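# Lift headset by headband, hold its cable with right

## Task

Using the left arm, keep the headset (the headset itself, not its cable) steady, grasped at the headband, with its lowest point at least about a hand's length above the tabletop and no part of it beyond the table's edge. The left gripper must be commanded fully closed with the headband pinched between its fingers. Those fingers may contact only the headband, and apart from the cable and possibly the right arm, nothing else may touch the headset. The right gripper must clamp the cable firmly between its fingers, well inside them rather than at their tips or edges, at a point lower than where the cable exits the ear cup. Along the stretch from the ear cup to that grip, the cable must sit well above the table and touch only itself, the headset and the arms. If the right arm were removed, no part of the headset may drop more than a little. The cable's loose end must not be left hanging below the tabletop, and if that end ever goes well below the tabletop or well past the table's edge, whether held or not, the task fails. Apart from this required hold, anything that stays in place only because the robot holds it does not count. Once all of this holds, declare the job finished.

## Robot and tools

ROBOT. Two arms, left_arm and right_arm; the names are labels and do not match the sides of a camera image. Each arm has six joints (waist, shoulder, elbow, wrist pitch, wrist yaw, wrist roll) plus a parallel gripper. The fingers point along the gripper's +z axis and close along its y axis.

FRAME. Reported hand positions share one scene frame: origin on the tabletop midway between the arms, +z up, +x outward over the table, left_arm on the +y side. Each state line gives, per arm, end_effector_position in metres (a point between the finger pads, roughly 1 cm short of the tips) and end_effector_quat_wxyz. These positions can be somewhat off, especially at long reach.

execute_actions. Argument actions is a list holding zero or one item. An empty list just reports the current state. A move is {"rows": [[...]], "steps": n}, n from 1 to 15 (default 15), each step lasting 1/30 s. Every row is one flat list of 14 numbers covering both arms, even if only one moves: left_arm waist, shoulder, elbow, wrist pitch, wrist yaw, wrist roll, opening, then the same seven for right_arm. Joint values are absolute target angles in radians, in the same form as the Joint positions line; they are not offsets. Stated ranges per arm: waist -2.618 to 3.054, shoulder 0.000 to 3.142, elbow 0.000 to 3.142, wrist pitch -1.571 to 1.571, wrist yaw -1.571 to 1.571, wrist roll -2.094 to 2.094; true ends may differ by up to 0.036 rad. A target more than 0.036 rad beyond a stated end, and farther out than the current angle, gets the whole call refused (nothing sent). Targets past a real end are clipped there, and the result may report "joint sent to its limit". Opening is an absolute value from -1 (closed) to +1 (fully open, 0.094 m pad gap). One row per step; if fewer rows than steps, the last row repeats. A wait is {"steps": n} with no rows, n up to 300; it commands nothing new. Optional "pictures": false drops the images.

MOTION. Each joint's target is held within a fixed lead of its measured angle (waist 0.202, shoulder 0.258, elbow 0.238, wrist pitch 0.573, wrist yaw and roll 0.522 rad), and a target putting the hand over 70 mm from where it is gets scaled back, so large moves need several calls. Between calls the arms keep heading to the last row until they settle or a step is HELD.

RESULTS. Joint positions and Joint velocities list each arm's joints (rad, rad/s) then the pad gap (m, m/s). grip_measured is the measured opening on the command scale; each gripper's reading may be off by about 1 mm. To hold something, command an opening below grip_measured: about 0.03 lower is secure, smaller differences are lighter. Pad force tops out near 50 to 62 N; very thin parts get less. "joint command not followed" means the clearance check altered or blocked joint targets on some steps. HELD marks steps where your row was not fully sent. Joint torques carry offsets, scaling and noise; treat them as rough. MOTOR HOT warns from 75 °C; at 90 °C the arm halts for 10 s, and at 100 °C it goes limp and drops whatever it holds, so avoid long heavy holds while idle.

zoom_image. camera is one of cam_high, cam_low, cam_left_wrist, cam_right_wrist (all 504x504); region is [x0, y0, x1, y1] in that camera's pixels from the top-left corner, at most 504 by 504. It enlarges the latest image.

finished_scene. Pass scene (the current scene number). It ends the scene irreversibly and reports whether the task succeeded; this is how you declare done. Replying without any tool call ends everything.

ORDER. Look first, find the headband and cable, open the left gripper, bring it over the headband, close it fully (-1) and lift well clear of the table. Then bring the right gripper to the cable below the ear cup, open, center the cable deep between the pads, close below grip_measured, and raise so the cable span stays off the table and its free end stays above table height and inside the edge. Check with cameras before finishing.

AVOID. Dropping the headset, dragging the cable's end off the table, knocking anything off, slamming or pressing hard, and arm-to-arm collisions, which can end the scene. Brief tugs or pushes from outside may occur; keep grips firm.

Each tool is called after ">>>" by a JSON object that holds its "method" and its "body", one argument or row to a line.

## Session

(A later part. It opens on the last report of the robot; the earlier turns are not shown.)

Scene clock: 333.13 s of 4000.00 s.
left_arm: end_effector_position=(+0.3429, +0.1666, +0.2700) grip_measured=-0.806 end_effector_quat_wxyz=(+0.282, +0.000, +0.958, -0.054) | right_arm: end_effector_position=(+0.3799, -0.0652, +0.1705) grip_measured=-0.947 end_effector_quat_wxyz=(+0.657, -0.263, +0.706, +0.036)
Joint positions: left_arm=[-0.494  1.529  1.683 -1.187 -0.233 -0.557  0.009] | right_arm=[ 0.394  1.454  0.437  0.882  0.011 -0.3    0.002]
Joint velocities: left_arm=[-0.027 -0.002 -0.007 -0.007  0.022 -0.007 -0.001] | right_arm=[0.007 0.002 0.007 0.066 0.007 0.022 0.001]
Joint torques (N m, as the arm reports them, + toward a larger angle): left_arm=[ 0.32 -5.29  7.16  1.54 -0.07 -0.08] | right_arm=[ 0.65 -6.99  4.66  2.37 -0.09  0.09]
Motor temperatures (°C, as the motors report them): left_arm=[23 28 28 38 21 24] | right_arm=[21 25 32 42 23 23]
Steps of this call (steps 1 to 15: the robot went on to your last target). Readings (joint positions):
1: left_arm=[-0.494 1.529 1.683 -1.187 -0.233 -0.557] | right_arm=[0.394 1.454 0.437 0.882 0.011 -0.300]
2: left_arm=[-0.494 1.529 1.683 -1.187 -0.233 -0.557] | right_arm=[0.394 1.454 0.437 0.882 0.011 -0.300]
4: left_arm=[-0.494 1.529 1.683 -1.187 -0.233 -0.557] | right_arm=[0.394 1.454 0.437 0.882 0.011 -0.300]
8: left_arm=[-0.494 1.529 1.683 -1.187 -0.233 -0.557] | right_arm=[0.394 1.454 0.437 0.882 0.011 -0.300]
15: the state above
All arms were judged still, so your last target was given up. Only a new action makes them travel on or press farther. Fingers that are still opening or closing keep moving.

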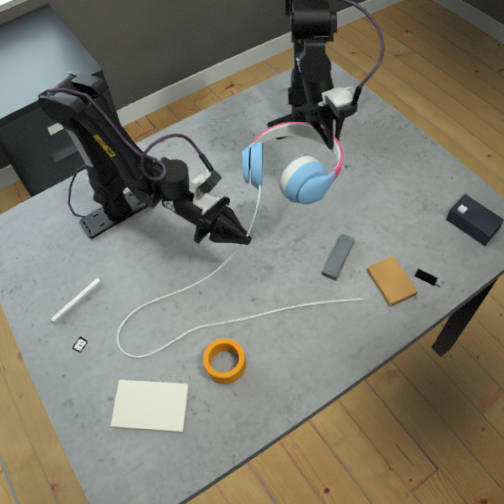

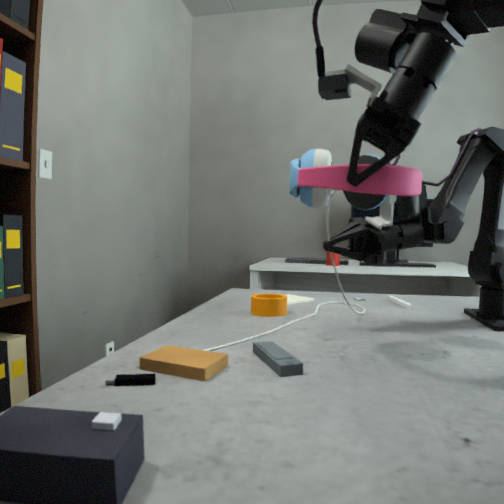

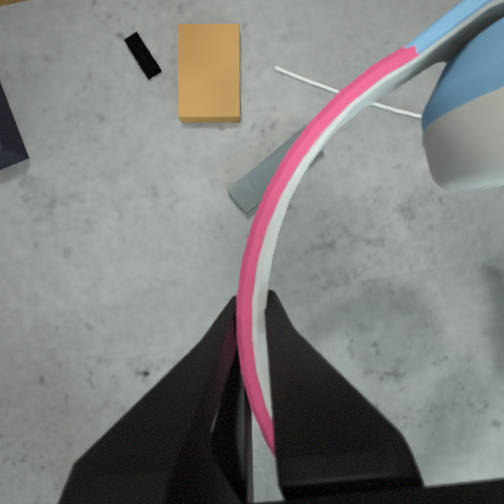

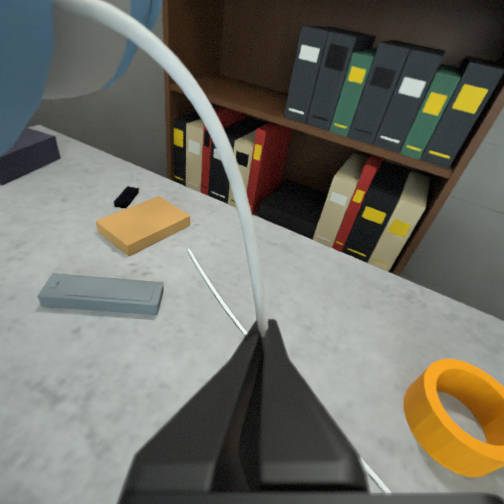

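>>> {"method": "execute_actions", "body": {
  "actions": []
}}

Scene clock: 350.27 s of 4000.00 s.
left_arm: end_effector_position=(+0.3429, +0.1666, +0.2700) grip_measured=-0.806 end_effector_quat_wxyz=(+0.282, +0.000, +0.958, -0.054) | right_arm: end_effector_position=(+0.3799, -0.0652, +0.1705) grip_measured=-0.947 end_effector_quat_wxyz=(+0.657, -0.263, +0.706, +0.036)
Joint positions: left_arm=[-0.494  1.529  1.683 -1.187 -0.233 -0.557  0.009] | right_arm=[ 0.394  1.454  0.437  0.882  0.011 -0.3    0.002]
Joint velocities: left_arm=[-0.012 -0.022 -0.007 -0.066  0.007 -0.022  0.   ] | right_arm=[-0.002  0.022  0.002 -0.051  0.022  0.066  0.   ]
Joint torques (N m, as the arm reports them, + toward a larger angle): left_arm=[ 0.31 -5.29  7.14  1.53 -0.06 -0.08] | right_arm=[ 0.65 -6.99  4.67  2.37 -0.1   0.09]
Motor temperatures (°C, as the motors report them): left_arm=[23 28 28 38 21 24] | right_arm=[21 26 31 42 23 23]
Steps of this call (steps 1 to 90: nothing new was sent; then 14.13 s passed at rest). Readings (joint positions):
1: left_arm=[-0.494 1.529 1.683 -1.187 -0.233 -0.557] | right_arm=[0.394 1.454 0.437 0.882 0.011 -0.300]
2: left_arm=[-0.494 1.529 1.683 -1.187 -0.233 -0.557] | right_arm=[0.394 1.454 0.437 0.882 0.011 -0.300]
4: left_arm=[-0.494 1.529 1.683 -1.187 -0.233 -0.557] | right_arm=[0.394 1.454 0.437 0.882 0.011 -0.300]
8: left_arm=[-0.494 1.529 1.683 -1.187 -0.233 -0.557] | right_arm=[0.394 1.454 0.437 0.882 0.011 -0.300]
90: the state above

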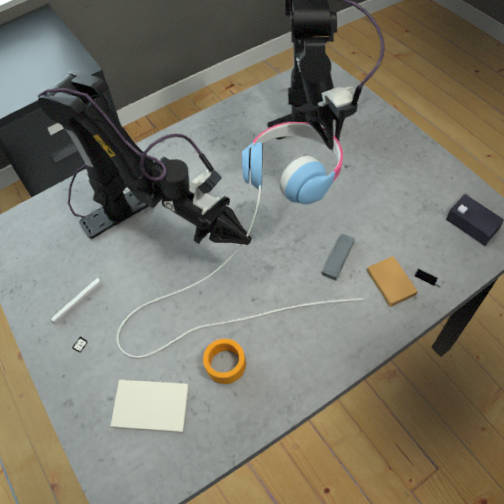

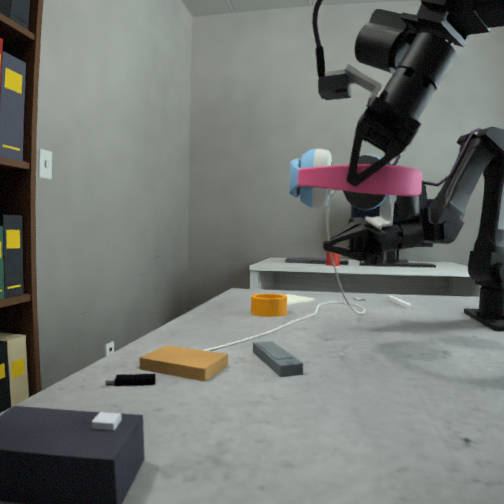

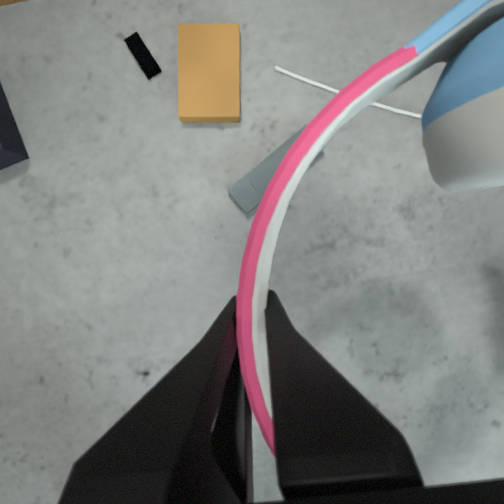

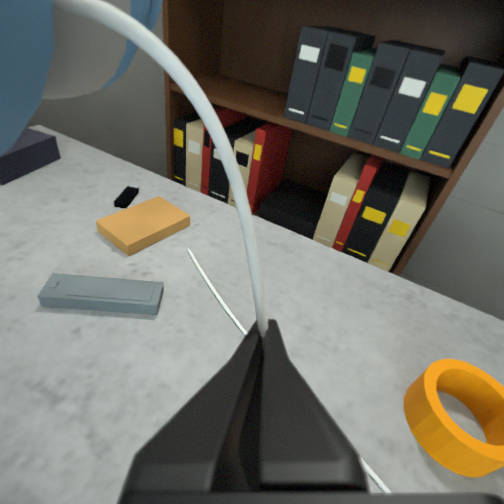

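>>> {"method": "zoom_image", "body": {
  "camera": "cam_low",
  "region": [300, 200, 400, 280]
}}

>>> {"method": "zoom_image", "body": {
  "camera": "cam_right_wrist",
  "region": [200, 290, 330, 420]
}}

>>> {"method": "zoom_image", "body": {
  "camera": "cam_high",
  "region": [200, 190, 280, 270]
}}

Region (300, 200, 400, 280) of cam_low's 504x504 image, scaled by 5.040, with more detail than that image has; it fills the top 403 rows of this view, and the rest is white.

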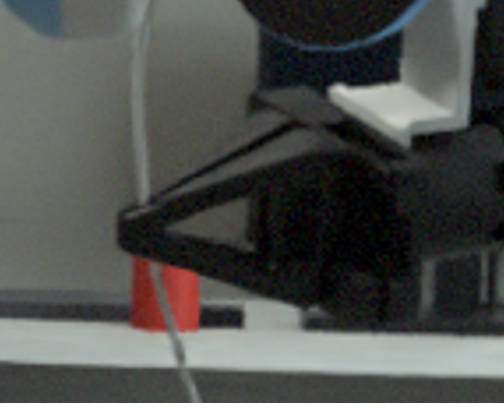

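Region (200, 290, 330, 420) of cam_right_wrist's 504x504 image, scaled by 3.877, with more detail than that image has.

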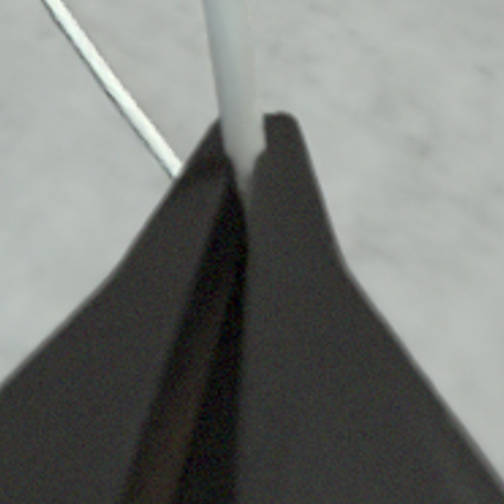

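Region (200, 190, 280, 270) of cam_high's 504x504 image, scaled by 6.300, with more detail than that image has.

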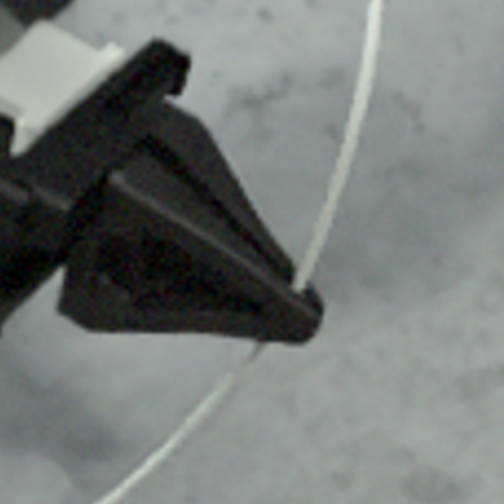

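>>> {"method": "finished_scene", "body": {
  "scene": 2
}}

The scene is finished: the task was done.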